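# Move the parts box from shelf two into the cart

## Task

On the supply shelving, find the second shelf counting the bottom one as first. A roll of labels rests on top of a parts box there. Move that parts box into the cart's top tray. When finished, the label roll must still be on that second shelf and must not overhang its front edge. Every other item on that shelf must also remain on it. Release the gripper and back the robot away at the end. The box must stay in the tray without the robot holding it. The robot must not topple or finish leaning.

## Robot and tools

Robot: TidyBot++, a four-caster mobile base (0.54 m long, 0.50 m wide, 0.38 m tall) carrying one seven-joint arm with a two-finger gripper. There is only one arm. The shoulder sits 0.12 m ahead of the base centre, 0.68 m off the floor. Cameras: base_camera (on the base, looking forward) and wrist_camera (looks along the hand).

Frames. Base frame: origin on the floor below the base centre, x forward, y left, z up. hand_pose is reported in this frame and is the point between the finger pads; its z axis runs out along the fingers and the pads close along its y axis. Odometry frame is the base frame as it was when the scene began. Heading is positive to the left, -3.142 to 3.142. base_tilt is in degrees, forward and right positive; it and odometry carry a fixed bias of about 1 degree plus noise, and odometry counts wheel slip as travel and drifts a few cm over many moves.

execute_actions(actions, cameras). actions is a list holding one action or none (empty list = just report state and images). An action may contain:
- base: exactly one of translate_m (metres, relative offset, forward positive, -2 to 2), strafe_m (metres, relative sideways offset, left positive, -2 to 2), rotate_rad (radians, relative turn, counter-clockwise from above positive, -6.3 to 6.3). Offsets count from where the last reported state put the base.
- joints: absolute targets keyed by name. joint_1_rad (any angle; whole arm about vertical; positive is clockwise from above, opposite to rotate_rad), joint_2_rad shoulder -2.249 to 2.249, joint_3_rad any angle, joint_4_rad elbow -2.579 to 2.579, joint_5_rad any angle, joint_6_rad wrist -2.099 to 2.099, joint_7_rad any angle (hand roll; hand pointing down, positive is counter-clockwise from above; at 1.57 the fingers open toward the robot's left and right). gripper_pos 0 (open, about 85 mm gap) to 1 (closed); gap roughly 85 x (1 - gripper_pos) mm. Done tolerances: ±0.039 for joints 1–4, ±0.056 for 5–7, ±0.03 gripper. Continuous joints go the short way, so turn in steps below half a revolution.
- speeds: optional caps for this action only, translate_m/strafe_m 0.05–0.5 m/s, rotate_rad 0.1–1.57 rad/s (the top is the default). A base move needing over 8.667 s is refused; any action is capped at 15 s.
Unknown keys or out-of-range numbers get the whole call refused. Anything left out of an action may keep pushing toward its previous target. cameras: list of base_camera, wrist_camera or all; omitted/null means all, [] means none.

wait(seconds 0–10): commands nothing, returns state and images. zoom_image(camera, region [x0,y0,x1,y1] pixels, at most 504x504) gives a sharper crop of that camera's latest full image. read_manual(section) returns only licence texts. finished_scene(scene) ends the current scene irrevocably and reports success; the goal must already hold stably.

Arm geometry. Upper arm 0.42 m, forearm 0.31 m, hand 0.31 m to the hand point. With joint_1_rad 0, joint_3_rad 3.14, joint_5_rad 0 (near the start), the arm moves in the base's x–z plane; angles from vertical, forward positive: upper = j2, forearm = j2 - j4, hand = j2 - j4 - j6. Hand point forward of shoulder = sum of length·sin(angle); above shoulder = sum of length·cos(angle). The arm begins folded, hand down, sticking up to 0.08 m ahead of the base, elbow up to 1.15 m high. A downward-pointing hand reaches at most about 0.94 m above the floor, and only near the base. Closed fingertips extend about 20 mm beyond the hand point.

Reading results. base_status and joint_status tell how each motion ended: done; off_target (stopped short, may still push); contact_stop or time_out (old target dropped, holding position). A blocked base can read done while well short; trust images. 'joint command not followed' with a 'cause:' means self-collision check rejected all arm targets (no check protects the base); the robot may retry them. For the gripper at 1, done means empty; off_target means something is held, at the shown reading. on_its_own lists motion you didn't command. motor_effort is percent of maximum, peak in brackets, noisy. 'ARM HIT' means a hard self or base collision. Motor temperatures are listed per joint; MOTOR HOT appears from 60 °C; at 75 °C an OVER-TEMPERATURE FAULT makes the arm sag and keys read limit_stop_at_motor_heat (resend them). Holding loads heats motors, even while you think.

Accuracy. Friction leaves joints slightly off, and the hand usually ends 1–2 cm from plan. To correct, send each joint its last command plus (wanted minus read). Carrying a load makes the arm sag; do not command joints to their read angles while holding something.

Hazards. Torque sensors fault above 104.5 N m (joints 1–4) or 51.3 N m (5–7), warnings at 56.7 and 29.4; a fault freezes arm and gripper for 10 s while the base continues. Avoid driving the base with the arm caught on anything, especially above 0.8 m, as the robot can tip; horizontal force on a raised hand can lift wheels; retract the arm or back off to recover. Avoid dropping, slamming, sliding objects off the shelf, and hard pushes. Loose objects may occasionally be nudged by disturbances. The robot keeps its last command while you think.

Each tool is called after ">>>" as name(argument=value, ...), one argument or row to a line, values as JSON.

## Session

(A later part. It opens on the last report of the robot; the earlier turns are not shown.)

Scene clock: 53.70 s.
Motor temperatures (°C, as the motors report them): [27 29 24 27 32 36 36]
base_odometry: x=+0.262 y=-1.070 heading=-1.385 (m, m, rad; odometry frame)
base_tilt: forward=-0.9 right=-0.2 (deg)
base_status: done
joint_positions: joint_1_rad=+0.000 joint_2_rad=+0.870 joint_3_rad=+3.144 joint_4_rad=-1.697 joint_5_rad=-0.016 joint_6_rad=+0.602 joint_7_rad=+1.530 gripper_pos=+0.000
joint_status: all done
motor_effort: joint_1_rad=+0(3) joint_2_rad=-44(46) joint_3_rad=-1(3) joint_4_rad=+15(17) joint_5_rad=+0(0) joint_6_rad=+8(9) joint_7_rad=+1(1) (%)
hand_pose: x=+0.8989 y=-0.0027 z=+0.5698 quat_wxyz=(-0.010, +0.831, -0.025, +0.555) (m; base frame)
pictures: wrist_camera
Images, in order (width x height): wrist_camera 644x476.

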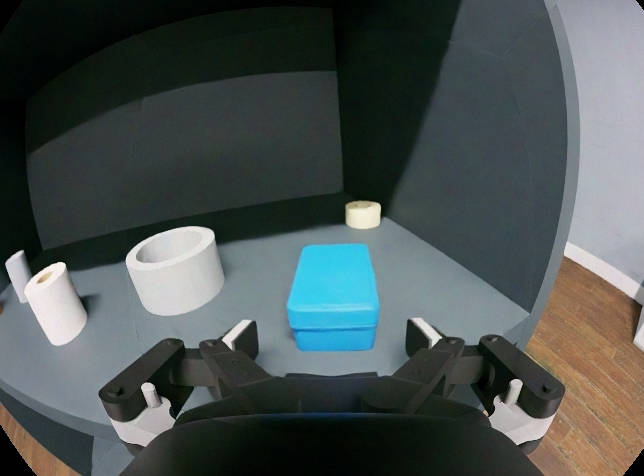

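The fingers straddle the box evenly, with about 30 px of gap on each side, and the box is still square to the hand. I'll advance another 0.05 m slowly.

>>> execute_actions(
  actions=[
    {"base": {"translate_m": 0.05}, "speeds": {"translate_m": 0.06}},
  ],
  cameras=["wrist_camera"],
)

Scene clock: 55.23 s.
Motor temperatures (°C, as the motors report them): [27 29 24 27 32 36 36]
base_odometry: x=+0.272 y=-1.119 heading=-1.385 (m, m, rad; odometry frame)
base_tilt: forward=-0.8 right=-0.2 (deg)
base_status: done
joint_positions: joint_1_rad=+0.000 joint_2_rad=+0.870 joint_3_rad=+3.144 joint_4_rad=-1.697 joint_5_rad=-0.016 joint_6_rad=+0.602 joint_7_rad=+1.530 gripper_pos=+0.000
joint_status: not commanded
motor_effort: joint_1_rad=+0(4) joint_2_rad=-44(46) joint_3_rad=-1(2) joint_4_rad=+14(15) joint_5_rad=+0(1) joint_6_rad=+8(9) joint_7_rad=+1(0) (%)
hand_pose: x=+0.8988 y=-0.0027 z=+0.5693 quat_wxyz=(-0.010, +0.832, -0.025, +0.555) (m; base frame)
pictures: wrist_camera
Images, in order (width x height): wrist_camera 644x476.

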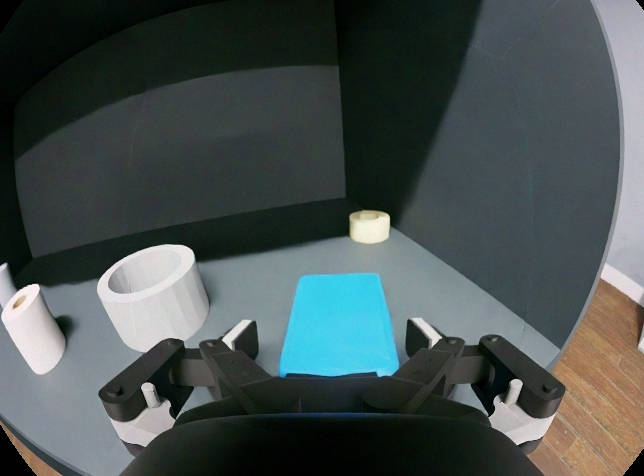

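The box looks slightly closer to the right finger now. I'm zooming in to measure the gaps before going farther.

>>> zoom_image(
  camera="wrist_camera",
  region=[200, 250, 470, 420],
)

Region (200, 250, 470, 420) of wrist_camera's 644x476 image, scaled by 1.867; it fills the top 317 rows of this view, and the rest is white.

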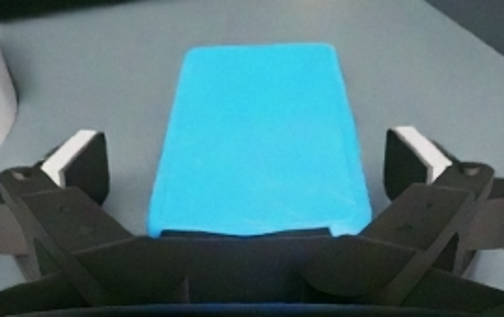

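At the pad row the gaps are about 35 px on the left and 22 px on the right, a 3–4 mm offset that is within margin. By the image rows, the box centre is still about 1.5 cm beyond the pinch point, which fits the 0.165 m total approach from scene 1. I'll drive the final 0.015 m.

>>> execute_actions(
  actions=[
    {"base": {"translate_m": 0.015}, "speeds": {"translate_m": 0.05}},
  ],
  cameras=["wrist_camera"],
)

Scene clock: 57.17 s.
Motor temperatures (°C, as the motors report them): [27 29 24 27 32 36 36]
base_odometry: x=+0.275 y=-1.134 heading=-1.385 (m, m, rad; odometry frame)
base_tilt: forward=-0.9 right=-0.2 (deg)
base_status: done
joint_positions: joint_1_rad=+0.000 joint_2_rad=+0.871 joint_3_rad=+3.144 joint_4_rad=-1.697 joint_5_rad=-0.016 joint_6_rad=+0.602 joint_7_rad=+1.530 gripper_pos=+0.000
joint_status: not commanded
motor_effort: joint_1_rad=+0(3) joint_2_rad=-44(46) joint_3_rad=+0(3) joint_4_rad=+15(15) joint_5_rad=+0(1) joint_6_rad=+9(8) joint_7_rad=+1(1) (%)
hand_pose: x=+0.8987 y=-0.0027 z=+0.5689 quat_wxyz=(-0.010, +0.832, -0.025, +0.554) (m; base frame)
pictures: wrist_camera
Images, in order (width x height): wrist_camera 644x476.

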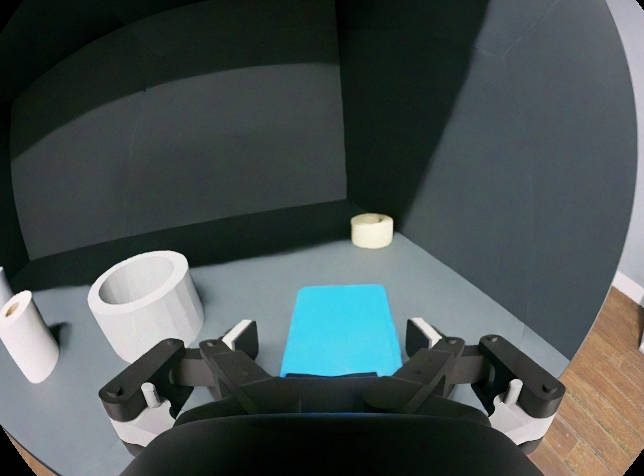

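The box is in position. I'm closing the gripper, which should stop near 0.37 if it catches the 53 mm width.

>>> execute_actions(
  actions=[
    {"joints": {"gripper_pos": 1.0}},
  ],
  cameras=["wrist_camera"],
)

Scene clock: 58.43 s.
Motor temperatures (°C, as the motors report them): [27 29 24 27 32 36 36]
base_odometry: x=+0.275 y=-1.134 heading=-1.385 (m, m, rad; odometry frame)
base_tilt: forward=-0.9 right=-0.2 (deg)
base_status: not commanded
joint_positions: joint_1_rad=+0.000 joint_2_rad=+0.871 joint_3_rad=+3.144 joint_4_rad=-1.697 joint_5_rad=-0.016 joint_6_rad=+0.602 joint_7_rad=+1.530 gripper_pos=+0.371
joint_status: gripper_pos off_target (ended at +0.371, target +1.000)
motor_effort: joint_1_rad=+0(1) joint_2_rad=-42(44) joint_3_rad=+0(1) joint_4_rad=+13(15) joint_5_rad=+0(0) joint_6_rad=+7(8) joint_7_rad=+1(1) (%)
hand_pose: x=+0.8988 y=-0.0027 z=+0.5692 quat_wxyz=(-0.010, +0.832, -0.025, +0.555) (m; base frame)
pictures: wrist_camera
Images, in order (width x height): wrist_camera 644x476.

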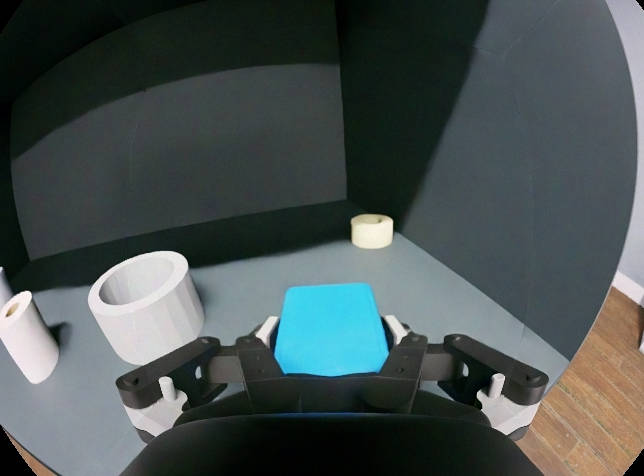

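The gripper stopped at 0.371, matching the box width measured in scene 1 (about 0.373). I'll lift the box off the shelf before moving the base, to confirm the grip holds.

>>> execute_actions(
  actions=[
    {"joints": {"joint_2_rad": 0.765, "joint_4_rad": -1.69, "joint_6_rad": 0.478}},
  ],
  cameras=["wrist_camera"],
)

Scene clock: 59.80 s.
Motor temperatures (°C, as the motors report them): [27 29 24 27 32 36 36]
base_odometry: x=+0.275 y=-1.134 heading=-1.385 (m, m, rad; odometry frame)
base_tilt: forward=-0.9 right=-0.2 (deg)
base_status: not commanded
joint_positions: joint_1_rad=+0.000 joint_2_rad=+0.772 joint_3_rad=+3.144 joint_4_rad=-1.697 joint_5_rad=-0.016 joint_6_rad=+0.510 joint_7_rad=+1.530 gripper_pos=+0.371
joint_status: all done
motor_effort: joint_1_rad=+0(0) joint_2_rad=-44(48) joint_3_rad=-2(1) joint_4_rad=+16(17) joint_5_rad=+0(0) joint_6_rad=+8(11) joint_7_rad=+1(1) (%)
hand_pose: x=+0.8964 y=-0.0023 z=+0.6190 quat_wxyz=(-0.011, +0.830, -0.025, +0.557) (m; base frame)
pictures: wrist_camera
Images, in order (width x height): wrist_camera 644x476.

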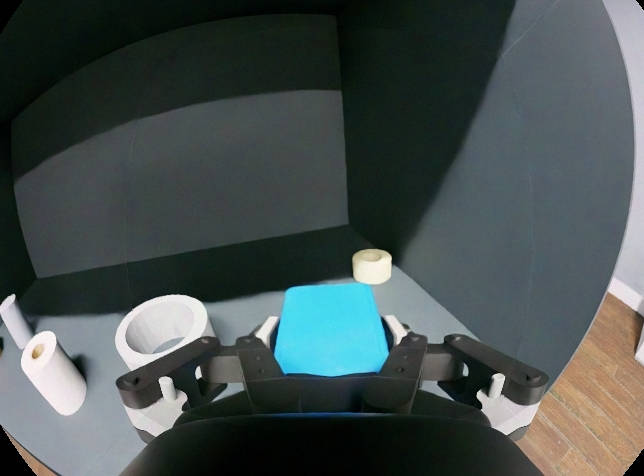

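The box rose 5 cm with the hand and stayed fixed in the gripper view, and the reading is still 0.371, so the grip is solid. I'll back straight out with the arm held still.

>>> execute_actions(
  actions=[
    {"base": {"translate_m": -0.35}, "speeds": {"translate_m": 0.3}},
  ],
)

Scene clock: 62.20 s.
Motor temperatures (°C, as the motors report them): [27 29 24 27 32 36 36]
base_odometry: x=+0.210 y=-0.790 heading=-1.385 (m, m, rad; odometry frame)
base_tilt: forward=-0.9 right=-0.2 (deg)
base_status: done
joint_positions: joint_1_rad=+0.000 joint_2_rad=+0.772 joint_3_rad=+3.144 joint_4_rad=-1.697 joint_5_rad=-0.016 joint_6_rad=+0.507 joint_7_rad=+1.530 gripper_pos=+0.371
joint_status: not commanded
motor_effort: joint_1_rad=+0(4) joint_2_rad=-44(46) joint_3_rad=+0(3) joint_4_rad=+16(17) joint_5_rad=+0(0) joint_6_rad=+9(9) joint_7_rad=+1(2) (%)
hand_pose: x=+0.8961 y=-0.0025 z=+0.6184 quat_wxyz=(-0.011, +0.831, -0.025, +0.556) (m; base frame)
pictures: base_camera, wrist_camera
Images, in order (width x height): base_camera 644x364, wrist_camera 644x476.

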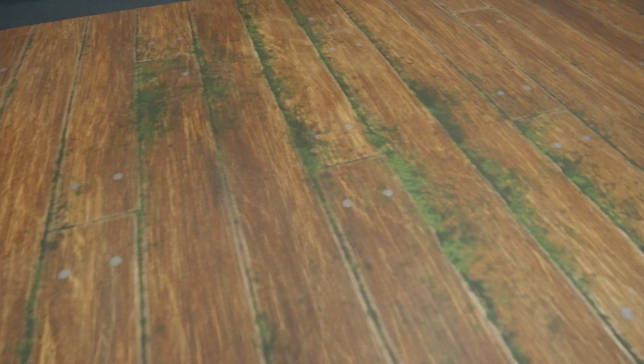

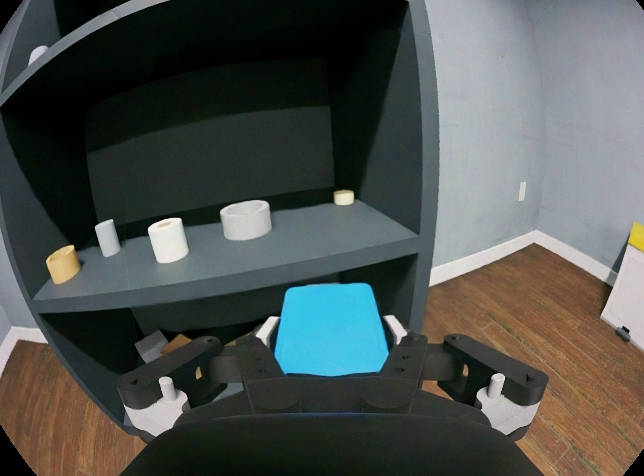

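The box is clear of the shelf, and all five other items are still on shelf 2 (yellow roll, gray cylinder, white roll, gray ring, cream item). Next I need to find the cart. I'll fold to the carry pose at the same hand pitch and turn right toward the side wall.

>>> execute_actions(
  actions=[
    {"base": {"rotate_rad": -1.27}, "joints": {"joint_2_rad": -0.22, "joint_4_rad": -2.185, "joint_6_rad": 0.0}},
  ],
)

Scene clock: 64.93 s.
Motor temperatures (°C, as the motors report them): [27 29 24 27 32 36 36]
base_odometry: x=+0.210 y=-0.790 heading=-2.654 (m, m, rad; odometry frame)
base_tilt: forward=-0.9 right=-0.2 (deg)
base_status: done
joint_positions: joint_1_rad=+0.012 joint_2_rad=-0.208 joint_3_rad=+3.153 joint_4_rad=-2.166 joint_5_rad=-0.016 joint_6_rad=+0.030 joint_7_rad=+1.530 gripper_pos=+0.371
joint_status: all done
motor_effort: joint_1_rad=+0(6) joint_2_rad=-14(47) joint_3_rad=+0(7) joint_4_rad=+21(22) joint_5_rad=+0(1) joint_6_rad=+9(9) joint_7_rad=+0(1) (%)
hand_pose: x=+0.6150 y=-0.0104 z=+0.8658 quat_wxyz=(-0.011, +0.821, -0.033, +0.570) (m; base frame)
pictures: base_camera, wrist_camera
Images, in order (width x height): base_camera 644x364, wrist_camera 644x476.

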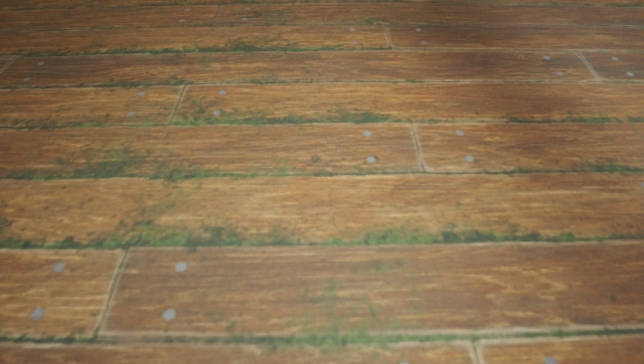

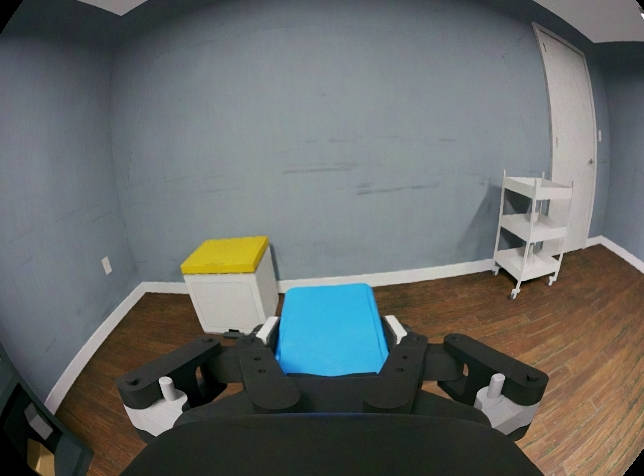

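The base is square to the side wall. The bin is at the left and the three-tier cart is at the right by the door. I'm zooming in on the cart to work out its orientation and position.

>>> zoom_image(
  camera="wrist_camera",
  region=[440, 140, 644, 320],
)

Region (440, 140, 644, 320) of wrist_camera's 644x476 image, scaled by 2.471; it fills the top 445 rows of this view, and the rest is white.

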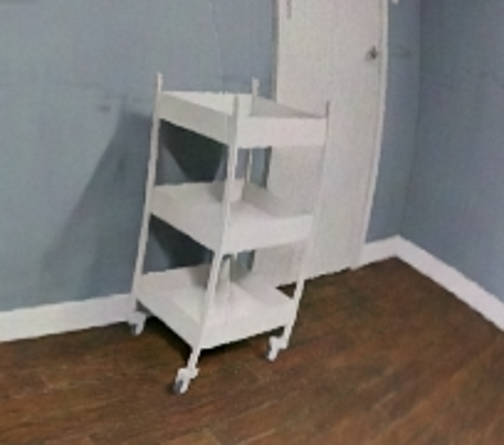

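The cart stands parallel to the wall, its top tray looks empty, and the floor between here and there is clear. Projecting the cart's wheel positions onto the floor puts its centre about 1.4 m to my right, with the front legs about 1.9 m ahead. Wide-angle estimates like this can be off by around 10%, so I'll move in stages and re-measure. First I'll strafe right to line up with it.

>>> execute_actions(
  actions=[
    {"base": {"strafe_m": -1.40}},
  ],
)

Scene clock: 70.50 s.
Motor temperatures (°C, as the motors report them): [27 29 24 27 32 36 36]
base_odometry: x=-0.445 y=+0.448 heading=-2.655 (m, m, rad; odometry frame)
base_tilt: forward=-0.9 right=-0.2 (deg)
base_status: done
joint_positions: joint_1_rad=+0.008 joint_2_rad=-0.208 joint_3_rad=+3.153 joint_4_rad=-2.166 joint_5_rad=-0.016 joint_6_rad=+0.030 joint_7_rad=+1.530 gripper_pos=+0.371
joint_status: not commanded
motor_effort: joint_1_rad=+0(2) joint_2_rad=-14(14) joint_3_rad=+1(3) joint_4_rad=+22(22) joint_5_rad=+0(0) joint_6_rad=+9(8) joint_7_rad=+0(1) (%)
hand_pose: x=+0.6150 y=-0.0088 z=+0.8658 quat_wxyz=(-0.011, +0.821, -0.032, +0.570) (m; base frame)
pictures: base_camera, wrist_camera
Images, in order (width x height): base_camera 644x364, wrist_camera 644x476.

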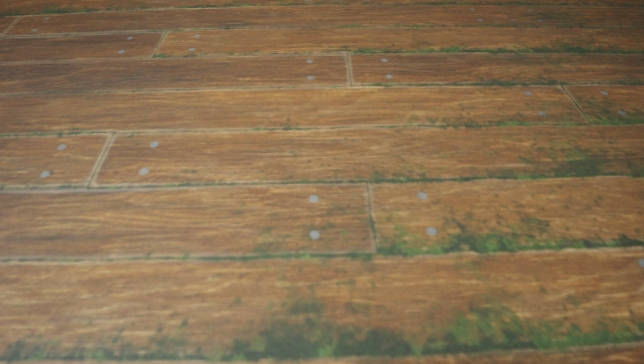

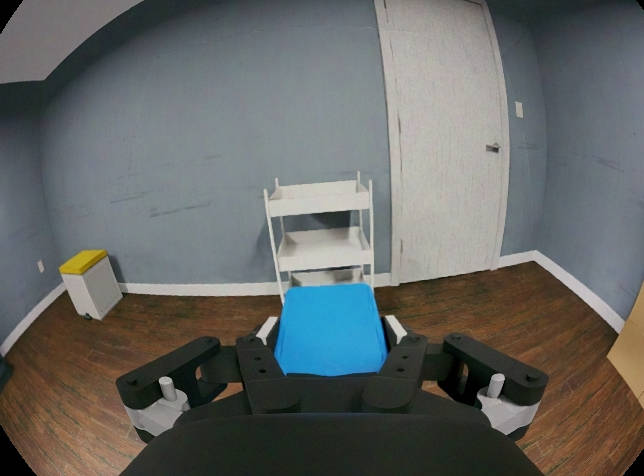

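The cart is now straight ahead, with its centre about 12 px (roughly 5 cm) left of the gripper line. My range estimates disagree: about 1.2 m to 1.6 m depending on which cart feature I measure from. So I won't commit to one long drive. I'll go 0.8 m, which should bring the cart's wheels into the base camera's view and give a proper distance.

>>> execute_actions(
  actions=[
    {"base": {"translate_m": 0.8}},
  ],
)

Scene clock: 74.20 s.
Motor temperatures (°C, as the motors report them): [27 29 24 27 32 36 36]
base_odometry: x=-1.152 y=+0.074 heading=-2.655 (m, m, rad; odometry frame)
base_tilt: forward=-0.9 right=-0.2 (deg)
base_status: done
joint_positions: joint_1_rad=+0.008 joint_2_rad=-0.211 joint_3_rad=+3.153 joint_4_rad=-2.168 joint_5_rad=-0.016 joint_6_rad=+0.028 joint_7_rad=+1.530 gripper_pos=+0.371
joint_status: not commanded
motor_effort: joint_1_rad=+0(0) joint_2_rad=-14(17) joint_3_rad=-1(1) joint_4_rad=+22(22) joint_5_rad=+0(0) joint_6_rad=+10(10) joint_7_rad=+1(1) (%)
hand_pose: x=+0.6136 y=-0.0087 z=+0.8656 quat_wxyz=(-0.012, +0.821, -0.032, +0.570) (m; base frame)
pictures: base_camera, wrist_camera
Images, in order (width x height): base_camera 644x364, wrist_camera 644x476.

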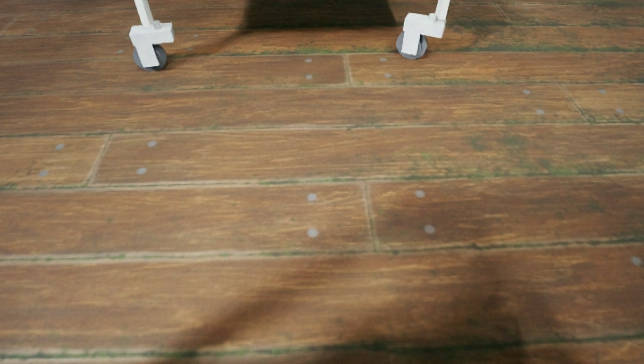

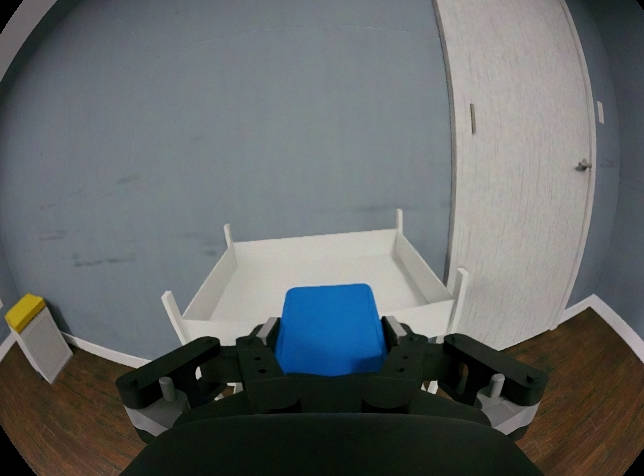

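Staging the drive paid off. The cart was much closer than my first estimate: its front wheels are 0.84–0.88 m from the base centre, so the full 1.3 m drive I had planned would have hit it. The base camera puts the cart's centre about 0.065 m left of my centre line, with the cart yawed about 5°, which is fine for a tray this size. I'll strafe left to centre on it.

>>> execute_actions(
  actions=[
    {"base": {"strafe_m": 0.065}, "speeds": {"strafe_m": 0.15}},
  ],
  cameras=["base_camera"],
)

Scene clock: 76.03 s.
Motor temperatures (°C, as the motors report them): [27 29 24 27 32 36 36]
base_odometry: x=-1.122 y=+0.016 heading=-2.655 (m, m, rad; odometry frame)
base_tilt: forward=-0.9 right=-0.2 (deg)
base_status: done
joint_positions: joint_1_rad=+0.007 joint_2_rad=-0.211 joint_3_rad=+3.153 joint_4_rad=-2.168 joint_5_rad=-0.016 joint_6_rad=+0.028 joint_7_rad=+1.530 gripper_pos=+0.371
joint_status: not commanded
motor_effort: joint_1_rad=+0(1) joint_2_rad=-14(14) joint_3_rad=-1(2) joint_4_rad=+22(22) joint_5_rad=+0(0) joint_6_rad=+10(9) joint_7_rad=+0(1) (%)
hand_pose: x=+0.6136 y=-0.0078 z=+0.8655 quat_wxyz=(-0.012, +0.821, -0.031, +0.570) (m; base frame)
pictures: base_camera
Images, in order (width x height): base_camera 644x364.

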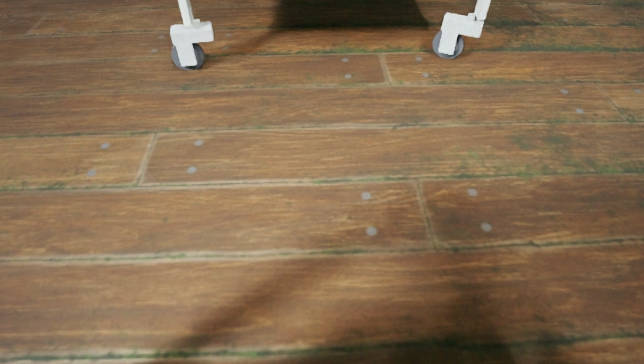

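The cart is centred now, with its wheels at ±0.22 m. I'll drive 0.30 m so the front legs sit about 0.55 m from the base centre, the stand-off that worked in scene 1. That leaves about 0.28 m between the base and the cart.

>>> execute_actions(
  actions=[
    {"base": {"translate_m": 0.30}, "speeds": {"translate_m": 0.25}},
  ],
)

Scene clock: 78.77 s.
Motor temperatures (°C, as the motors report them): [27 29 24 27 32 36 36]
base_odometry: x=-1.387 y=-0.124 heading=-2.655 (m, m, rad; odometry frame)
base_tilt: forward=-0.9 right=-0.2 (deg)
base_status: done
joint_positions: joint_1_rad=+0.007 joint_2_rad=-0.213 joint_3_rad=+3.153 joint_4_rad=-2.169 joint_5_rad=-0.016 joint_6_rad=+0.028 joint_7_rad=+1.530 gripper_pos=+0.371
joint_status: not commanded
motor_effort: joint_1_rad=+0(1) joint_2_rad=-13(17) joint_3_rad=+0(1) joint_4_rad=+21(22) joint_5_rad=+0(0) joint_6_rad=+9(10) joint_7_rad=+1(1) (%)
hand_pose: x=+0.6130 y=-0.0078 z=+0.8661 quat_wxyz=(-0.012, +0.821, -0.031, +0.570) (m; base frame)
pictures: base_camera, wrist_camera
Images, in order (width x height): base_camera 644x364, wrist_camera 644x476.

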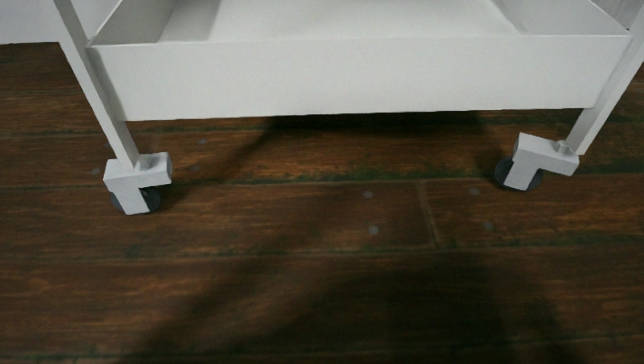

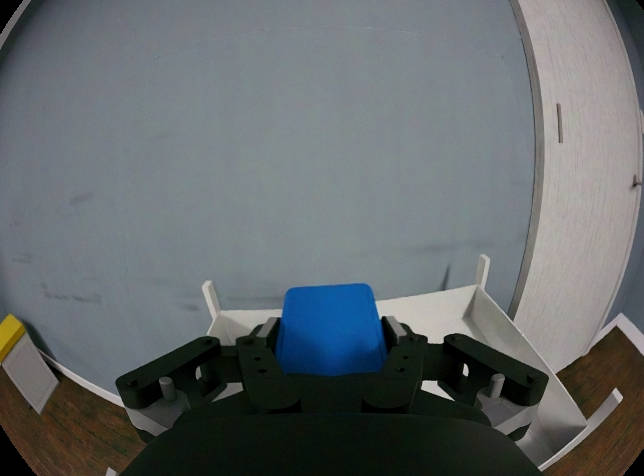

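The front legs are at 0.53–0.56 m as intended, and the box is over the tray with the back rim at about 0.85 m. Next I'll move the hand over the middle of the tray at about z 0.74, keeping the same pitch as at the grasp so the box stays level, and then lower it in steps.

>>> execute_actions(
  actions=[
    {"joints": {"joint_2_rad": 0.31, "joint_4_rad": -2.04, "joint_6_rad": 0.40}},
  ],
  cameras=["wrist_camera"],
)

Scene clock: 81.13 s.
Motor temperatures (°C, as the motors report them): [27 29 24 27 32 36 36]
base_odometry: x=-1.387 y=-0.124 heading=-2.655 (m, m, rad; odometry frame)
base_tilt: forward=-0.9 right=-0.2 (deg)
base_status: not commanded
joint_positions: joint_1_rad=+0.007 joint_2_rad=+0.308 joint_3_rad=+3.153 joint_4_rad=-2.067 joint_5_rad=-0.016 joint_6_rad=+0.362 joint_7_rad=+1.530 gripper_pos=+0.371
joint_status: all done
motor_effort: joint_1_rad=+0(0) joint_2_rad=-29(31) joint_3_rad=+0(1) joint_4_rad=+17(22) joint_5_rad=+0(0) joint_6_rad=+8(9) joint_7_rad=+2(1) (%)
hand_pose: x=+0.7458 y=-0.0109 z=+0.7231 quat_wxyz=(-0.007, +0.844, -0.031, +0.535) (m; base frame)
pictures: wrist_camera
Images, in order (width x height): wrist_camera 644x476.

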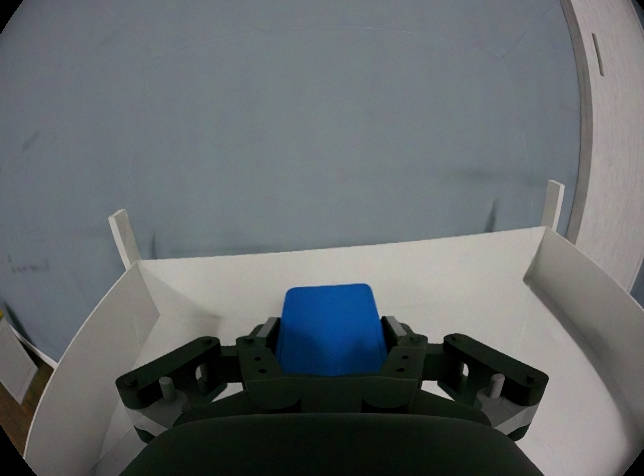

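The hand is inside the tray outline at z 0.723. The box is about 0.05 rad nose-down because j4 and j6 lagged their commands. I'll lower in two gentle steps and correct the pitch along the way, using last command plus (wanted minus read) for each joint.

>>> execute_actions(
  actions=[
    {"joints": {"joint_2_rad": 0.377, "joint_6_rad": 0.50}},
  ],
  cameras=["wrist_camera"],
)

Scene clock: 82.70 s.
Motor temperatures (°C, as the motors report them): [27 29 24 27 32 36 36]
base_odometry: x=-1.387 y=-0.124 heading=-2.655 (m, m, rad; odometry frame)
base_tilt: forward=-0.9 right=-0.2 (deg)
base_status: not commanded
joint_positions: joint_1_rad=+0.007 joint_2_rad=+0.371 joint_3_rad=+3.153 joint_4_rad=-2.066 joint_5_rad=-0.016 joint_6_rad=+0.464 joint_7_rad=+1.530 gripper_pos=+0.371
joint_status: all done
motor_effort: joint_1_rad=+0(0) joint_2_rad=-32(33) joint_3_rad=-1(1) joint_4_rad=+16(17) joint_5_rad=+0(0) joint_6_rad=+10(9) joint_7_rad=+1(1) (%)
hand_pose: x=+0.7618 y=-0.0115 z=+0.7125 quat_wxyz=(-0.006, +0.833, -0.031, +0.552) (m; base frame)
pictures: wrist_camera
Images, in order (width x height): wrist_camera 644x476.

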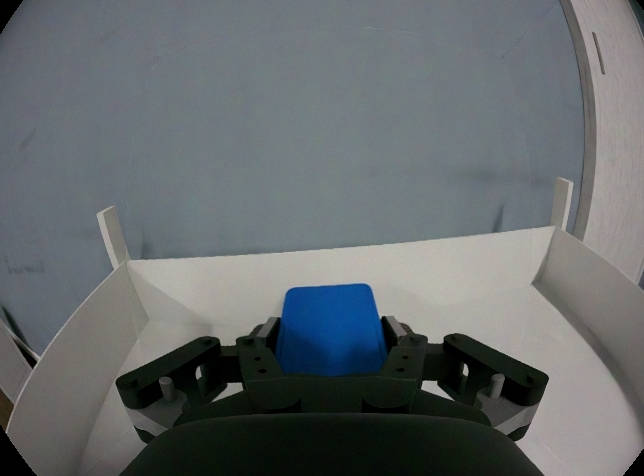

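The box is level now, within about 0.01 rad of the grasp pitch, at z 0.7125. At the grasp the pinch sat 0.026 m above the shelf surface, about 3 mm higher than in scene 1, so contact should come near z 0.700. I'll lower to that height.

>>> execute_actions(
  actions=[
    {"joints": {"joint_2_rad": 0.412, "joint_6_rad": 0.533}},
  ],
  cameras=["wrist_camera"],
)

Scene clock: 83.80 s.
Motor temperatures (°C, as the motors report them): [27 29 24 27 32 36 36]
base_odometry: x=-1.387 y=-0.124 heading=-2.655 (m, m, rad; odometry frame)
base_tilt: forward=-0.9 right=-0.2 (deg)
base_status: not commanded
joint_positions: joint_1_rad=+0.007 joint_2_rad=+0.404 joint_3_rad=+3.153 joint_4_rad=-2.066 joint_5_rad=-0.016 joint_6_rad=+0.496 joint_7_rad=+1.530 gripper_pos=+0.371
joint_status: all done
motor_effort: joint_1_rad=+0(0) joint_2_rad=-32(33) joint_3_rad=-1(0) joint_4_rad=+16(17) joint_5_rad=+0(0) joint_6_rad=+9(9) joint_7_rad=+1(1) (%)
hand_pose: x=+0.7665 y=-0.0117 z=+0.7009 quat_wxyz=(-0.006, +0.834, -0.031, +0.552) (m; base frame)
pictures: wrist_camera
Images, in order (width x height): wrist_camera 644x476.

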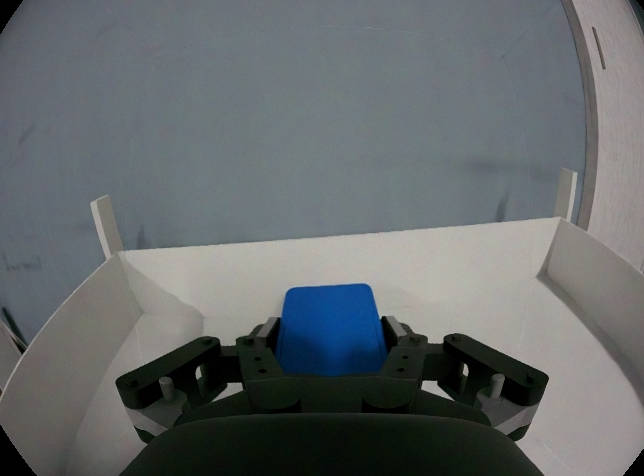

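The hand is at z 0.701 with j2 effort unchanged at −32%, so there is no sign of contact yet. I'll take one more small step down and watch for j2 stalling or its effort dropping.

>>> execute_actions(
  actions=[
    {"joints": {"joint_2_rad": 0.428, "joint_6_rad": 0.549}},
  ],
  cameras=["wrist_camera"],
)

Scene clock: 84.57 s.
Motor temperatures (°C, as the motors report them): [27 29 24 27 32 36 36]
base_odometry: x=-1.387 y=-0.124 heading=-2.655 (m, m, rad; odometry frame)
base_tilt: forward=-0.9 right=-0.2 (deg)
base_status: not commanded
joint_positions: joint_1_rad=+0.007 joint_2_rad=+0.416 joint_3_rad=+3.153 joint_4_rad=-2.066 joint_5_rad=-0.016 joint_6_rad=+0.511 joint_7_rad=+1.530 gripper_pos=+0.371
joint_status: all done
motor_effort: joint_1_rad=+0(0) joint_2_rad=-32(33) joint_3_rad=-1(1) joint_4_rad=+16(16) joint_5_rad=+0(0) joint_6_rad=+8(7) joint_7_rad=+1(1) (%)
hand_pose: x=+0.7686 y=-0.0118 z=+0.6970 quat_wxyz=(-0.006, +0.833, -0.031, +0.553) (m; base frame)
pictures: wrist_camera
Images, in order (width x height): wrist_camera 644x476.

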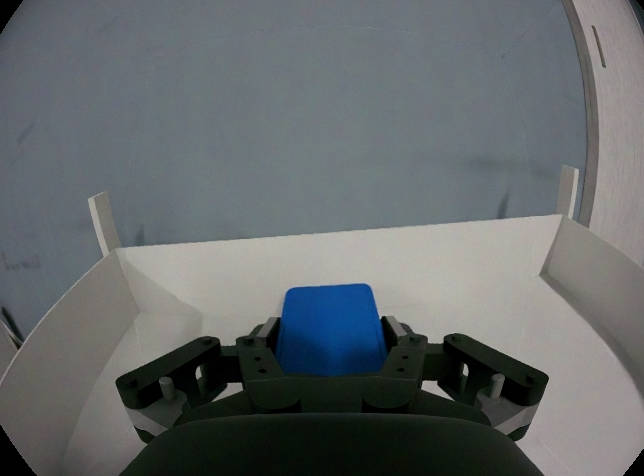

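z is 0.697, the resting height from scene 1. The j2 lag grew slightly and j6 effort eased, which hints at first touch but doesn't prove it. I'll take one more small step. If the box is on the tray floor, z should barely change.

>>> execute_actions(
  actions=[
    {"joints": {"joint_2_rad": 0.444, "joint_6_rad": 0.565}},
  ],
  cameras=["wrist_camera"],
)

Scene clock: 85.37 s.
Motor temperatures (°C, as the motors report them): [27 29 24 27 32 36 36]
base_odometry: x=-1.387 y=-0.124 heading=-2.655 (m, m, rad; odometry frame)
base_tilt: forward=-0.8 right=-0.2 (deg)
base_status: not commanded
joint_positions: joint_1_rad=+0.007 joint_2_rad=+0.426 joint_3_rad=+3.153 joint_4_rad=-2.064 joint_5_rad=-0.016 joint_6_rad=+0.531 joint_7_rad=+1.530 gripper_pos=+0.371
joint_status: all done
motor_effort: joint_1_rad=+0(0) joint_2_rad=-32(32) joint_3_rad=-1(0) joint_4_rad=+15(16) joint_5_rad=+0(0) joint_6_rad=+9(8) joint_7_rad=+1(0) (%)
hand_pose: x=+0.7718 y=-0.0119 z=+0.6971 quat_wxyz=(-0.005, +0.830, -0.031, +0.558) (m; base frame)
pictures: wrist_camera
Images, in order (width x height): wrist_camera 644x476.

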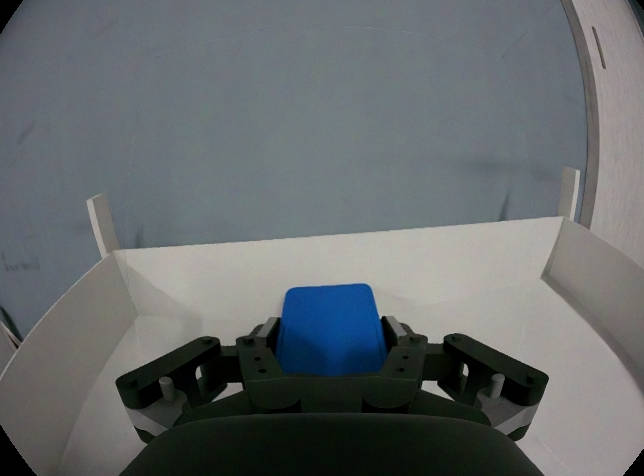

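z didn't change, but that is the same ambiguous reading I had with the roll. j2 moved +0.010 and j6 moved +0.020, so the hand pitched up 0.012 rad. My IK gives 0.6986 for these angles, against 0.6971 read, which tells me nothing. The joint motion alone therefore explains an unchanged z, and this is not evidence of contact. The growing j2 lag (0.008, then 0.012, then 0.018) only hints at it. For a cleaner test I'll step j2 alone and leave j6 where it is. If the box is free, z will drop about 6 mm. If it is resting, j2 will stall.

>>> execute_actions(
  actions=[
    {"joints": {"joint_2_rad": 0.462}},
  ],
  cameras=["wrist_camera"],
)

Scene clock: 86.70 s.
Motor temperatures (°C, as the motors report them): [27 29 24 27 32 36 36]
base_odometry: x=-1.387 y=-0.124 heading=-2.655 (m, m, rad; odometry frame)
base_tilt: forward=-0.9 right=-0.2 (deg)
base_status: not commanded
joint_positions: joint_1_rad=+0.007 joint_2_rad=+0.433 joint_3_rad=+3.153 joint_4_rad=-2.058 joint_5_rad=-0.016 joint_6_rad=+0.537 joint_7_rad=+1.530 gripper_pos=+0.371
joint_status: all done
motor_effort: joint_1_rad=+0(0) joint_2_rad=-30(33) joint_3_rad=+0(1) joint_4_rad=+14(15) joint_5_rad=+0(0) joint_6_rad=+7(9) joint_7_rad=+1(1) (%)
hand_pose: x=+0.7746 y=-0.0119 z=+0.6972 quat_wxyz=(-0.005, +0.828, -0.030, +0.560) (m; base frame)
pictures: wrist_camera
Images, in order (width x height): wrist_camera 644x476.

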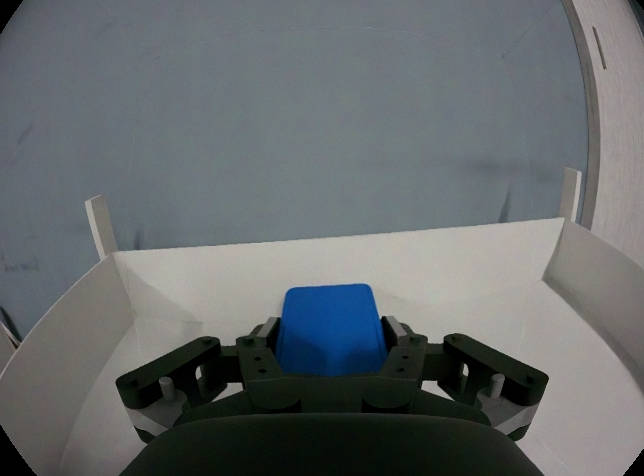

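The clean test confirms contact. With only j2 commanded down, z stayed at 0.697, and the two joints I didn't touch were pushed off their holds (j4 from −2.064 to −2.058, j6 from 0.531 to 0.537). All three efforts dropped as well. The tray floor is carrying the box. I'll open the gripper and ease off the j2 push together, so the fingertips don't sink into the tray.

>>> execute_actions(
  actions=[
    {"joints": {"gripper_pos": 0.0, "joint_2_rad": 0.425}},
  ],
  cameras=["wrist_camera"],
)

Scene clock: 88.10 s.
Motor temperatures (°C, as the motors report them): [27 29 24 27 32 36 36]
base_odometry: x=-1.387 y=-0.124 heading=-2.655 (m, m, rad; odometry frame)
base_tilt: forward=-0.9 right=-0.2 (deg)
base_status: not commanded
joint_positions: joint_1_rad=+0.007 joint_2_rad=+0.431 joint_3_rad=+3.153 joint_4_rad=-2.058 joint_5_rad=-0.016 joint_6_rad=+0.537 joint_7_rad=+1.530 gripper_pos=+0.000
joint_status: all done
motor_effort: joint_1_rad=+0(0) joint_2_rad=-32(33) joint_3_rad=+0(1) joint_4_rad=+15(16) joint_5_rad=+0(0) joint_6_rad=+8(9) joint_7_rad=+0(1) (%)
hand_pose: x=+0.7746 y=-0.0119 z=+0.6985 quat_wxyz=(-0.005, +0.828, -0.030, +0.560) (m; base frame)
pictures: wrist_camera
Images, in order (width x height): wrist_camera 644x476.

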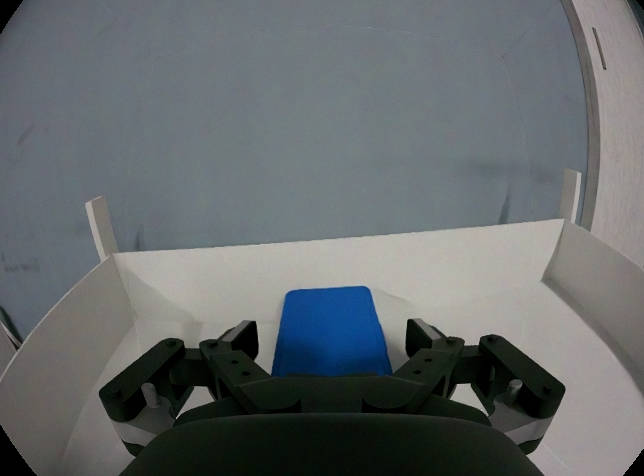

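The box stayed exactly where it was when the fingers opened, so it was set down rather than dropped. I'll lift the arm back to the carry pose before moving the base. The fingers have to clear the tray's front rim, and doing both at once could catch it.

>>> execute_actions(
  actions=[
    {"joints": {"joint_2_rad": -0.22, "joint_4_rad": -2.185, "joint_6_rad": 0.0}},
  ],
  cameras=["wrist_camera"],
)

Scene clock: 90.90 s.
Motor temperatures (°C, as the motors report them): [27 29 24 27 32 36 36]
base_odometry: x=-1.387 y=-0.124 heading=-2.655 (m, m, rad; odometry frame)
base_tilt: forward=-0.9 right=-0.2 (deg)
base_status: not commanded
joint_positions: joint_1_rad=+0.007 joint_2_rad=-0.211 joint_3_rad=+3.153 joint_4_rad=-2.161 joint_5_rad=-0.016 joint_6_rad=+0.033 joint_7_rad=+1.530 gripper_pos=+0.000
joint_status: all done
motor_effort: joint_1_rad=+0(0) joint_2_rad=-13(33) joint_3_rad=+0(1) joint_4_rad=+20(21) joint_5_rad=+0(0) joint_6_rad=+8(9) joint_7_rad=+0(1) (%)
hand_pose: x=+0.6158 y=-0.0079 z=+0.8710 quat_wxyz=(-0.012, +0.818, -0.031, +0.574) (m; base frame)
pictures: wrist_camera
Images, in order (width x height): wrist_camera 644x476.

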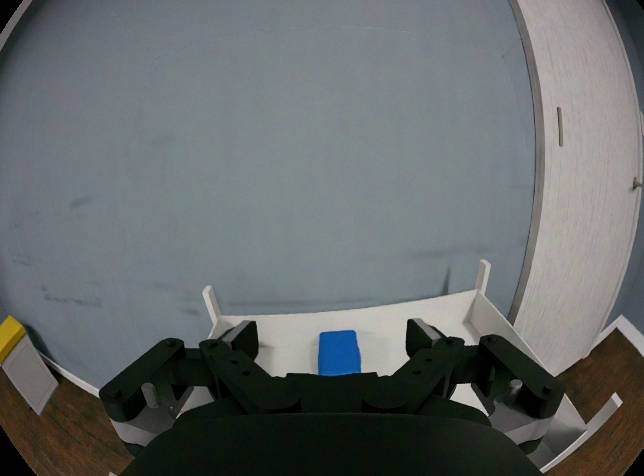

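The arm is clear above the rim and the box is sitting in the top tray. I'm backing away 0.5 m to move clear and get a wider view.

>>> execute_actions(
  actions=[
    {"base": {"translate_m": -0.5}},
  ],
)

Scene clock: 93.50 s.
Motor temperatures (°C, as the motors report them): [27 29 24 27 32 36 36]
base_odometry: x=-0.945 y=+0.110 heading=-2.655 (m, m, rad; odometry frame)
base_tilt: forward=-0.9 right=-0.2 (deg)
base_status: done
joint_positions: joint_1_rad=+0.006 joint_2_rad=-0.220 joint_3_rad=+3.152 joint_4_rad=-2.166 joint_5_rad=-0.016 joint_6_rad=+0.031 joint_7_rad=+1.530 gripper_pos=+0.000
joint_status: not commanded
motor_effort: joint_1_rad=+0(3) joint_2_rad=-13(16) joint_3_rad=+0(5) joint_4_rad=+21(22) joint_5_rad=+0(0) joint_6_rad=+9(7) joint_7_rad=+2(1) (%)
hand_pose: x=+0.6127 y=-0.0073 z=+0.8724 quat_wxyz=(-0.012, +0.817, -0.031, +0.576) (m; base frame)
pictures: base_camera, wrist_camera
Images, in order (width x height): base_camera 644x364, wrist_camera 644x476.

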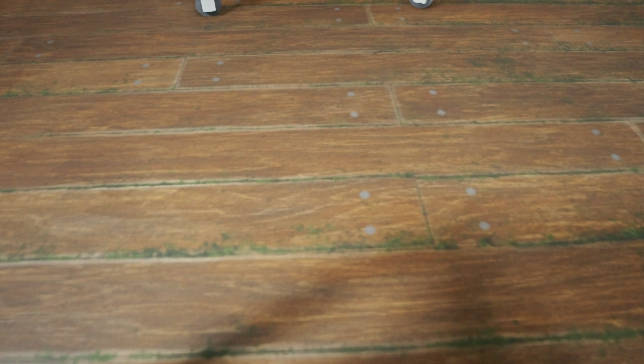

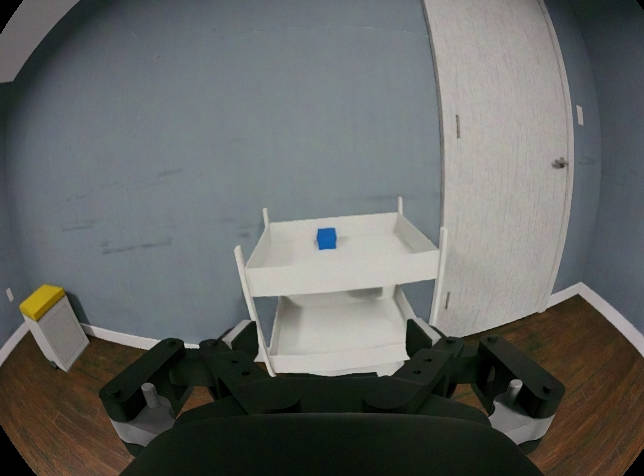

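The box is in the cart's top tray and the robot is clear of the cart. The scene warns that loose objects can get pushed now and then, and I haven't seen shelf 2 for about 30 s. Finishing can't be undone, so a 2 s turn to check the roll and the other shelf items is worth the time. Odometry puts the shelf about 1.75 rad to my left and 2.5 m away.

>>> execute_actions(
  actions=[
    {"base": {"rotate_rad": 1.75}},
  ],
  cameras=["wrist_camera"],
)

Scene clock: 96.67 s.
Motor temperatures (°C, as the motors report them): [27 29 24 27 32 36 36]
base_odometry: x=-0.945 y=+0.109 heading=-0.906 (m, m, rad; odometry frame)
base_tilt: forward=-0.9 right=-0.2 (deg)
base_status: done
joint_positions: joint_1_rad=+0.003 joint_2_rad=-0.220 joint_3_rad=+3.152 joint_4_rad=-2.166 joint_5_rad=-0.016 joint_6_rad=+0.031 joint_7_rad=+1.530 gripper_pos=+0.000
joint_status: not commanded
motor_effort: joint_1_rad=+0(2) joint_2_rad=-13(15) joint_3_rad=+0(3) joint_4_rad=+21(21) joint_5_rad=+0(0) joint_6_rad=+9(9) joint_7_rad=+1(1) (%)
hand_pose: x=+0.6128 y=-0.0054 z=+0.8724 quat_wxyz=(-0.013, +0.817, -0.029, +0.576) (m; base frame)
pictures: wrist_camera
Images, in order (width x height): wrist_camera 644x476.

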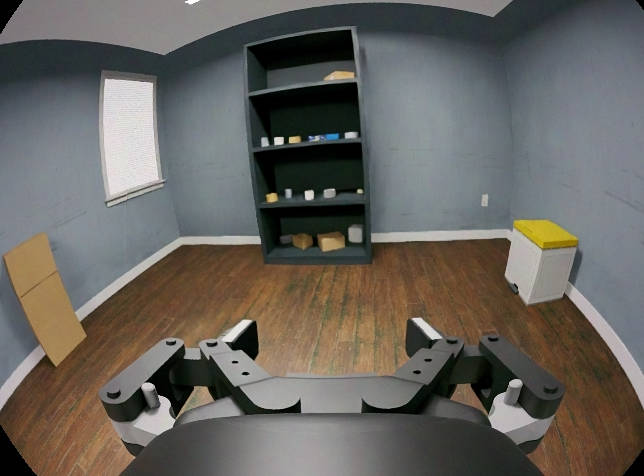

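The shelving unit is in view. I'm zooming in on the lower shelves.

>>> zoom_image(
  camera="wrist_camera",
  region=[235, 150, 385, 275],
)

Region (235, 150, 385, 275) of wrist_camera's 644x476 image, scaled by 3.360.

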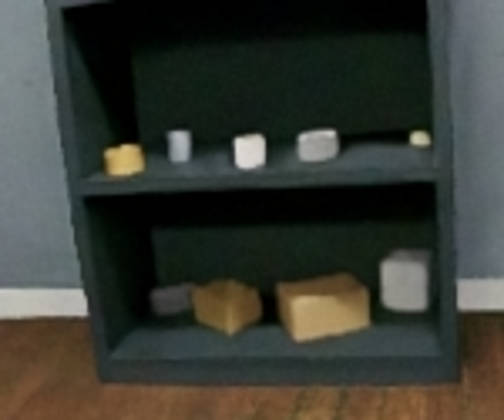

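All five items are still on shelf 2 in the same order: yellow roll, gray cylinder, white roll, gray ring, cream item. The roll is upright, with a strip of shelf surface visible in front of it, and nothing is on the floor. At this distance I can't measure the margin to the front edge precisely. The close view just after release showed shelf surface in front of the roll, and it hasn't moved relative to its neighbours since. The box is in the cart's top tray, the gripper is open and clear, and the tilt reading is the same fixed offset it has shown all along. I'm finishing the scene.

>>> finished_scene(
  scene=2,
)

The scene is finished: the task was done.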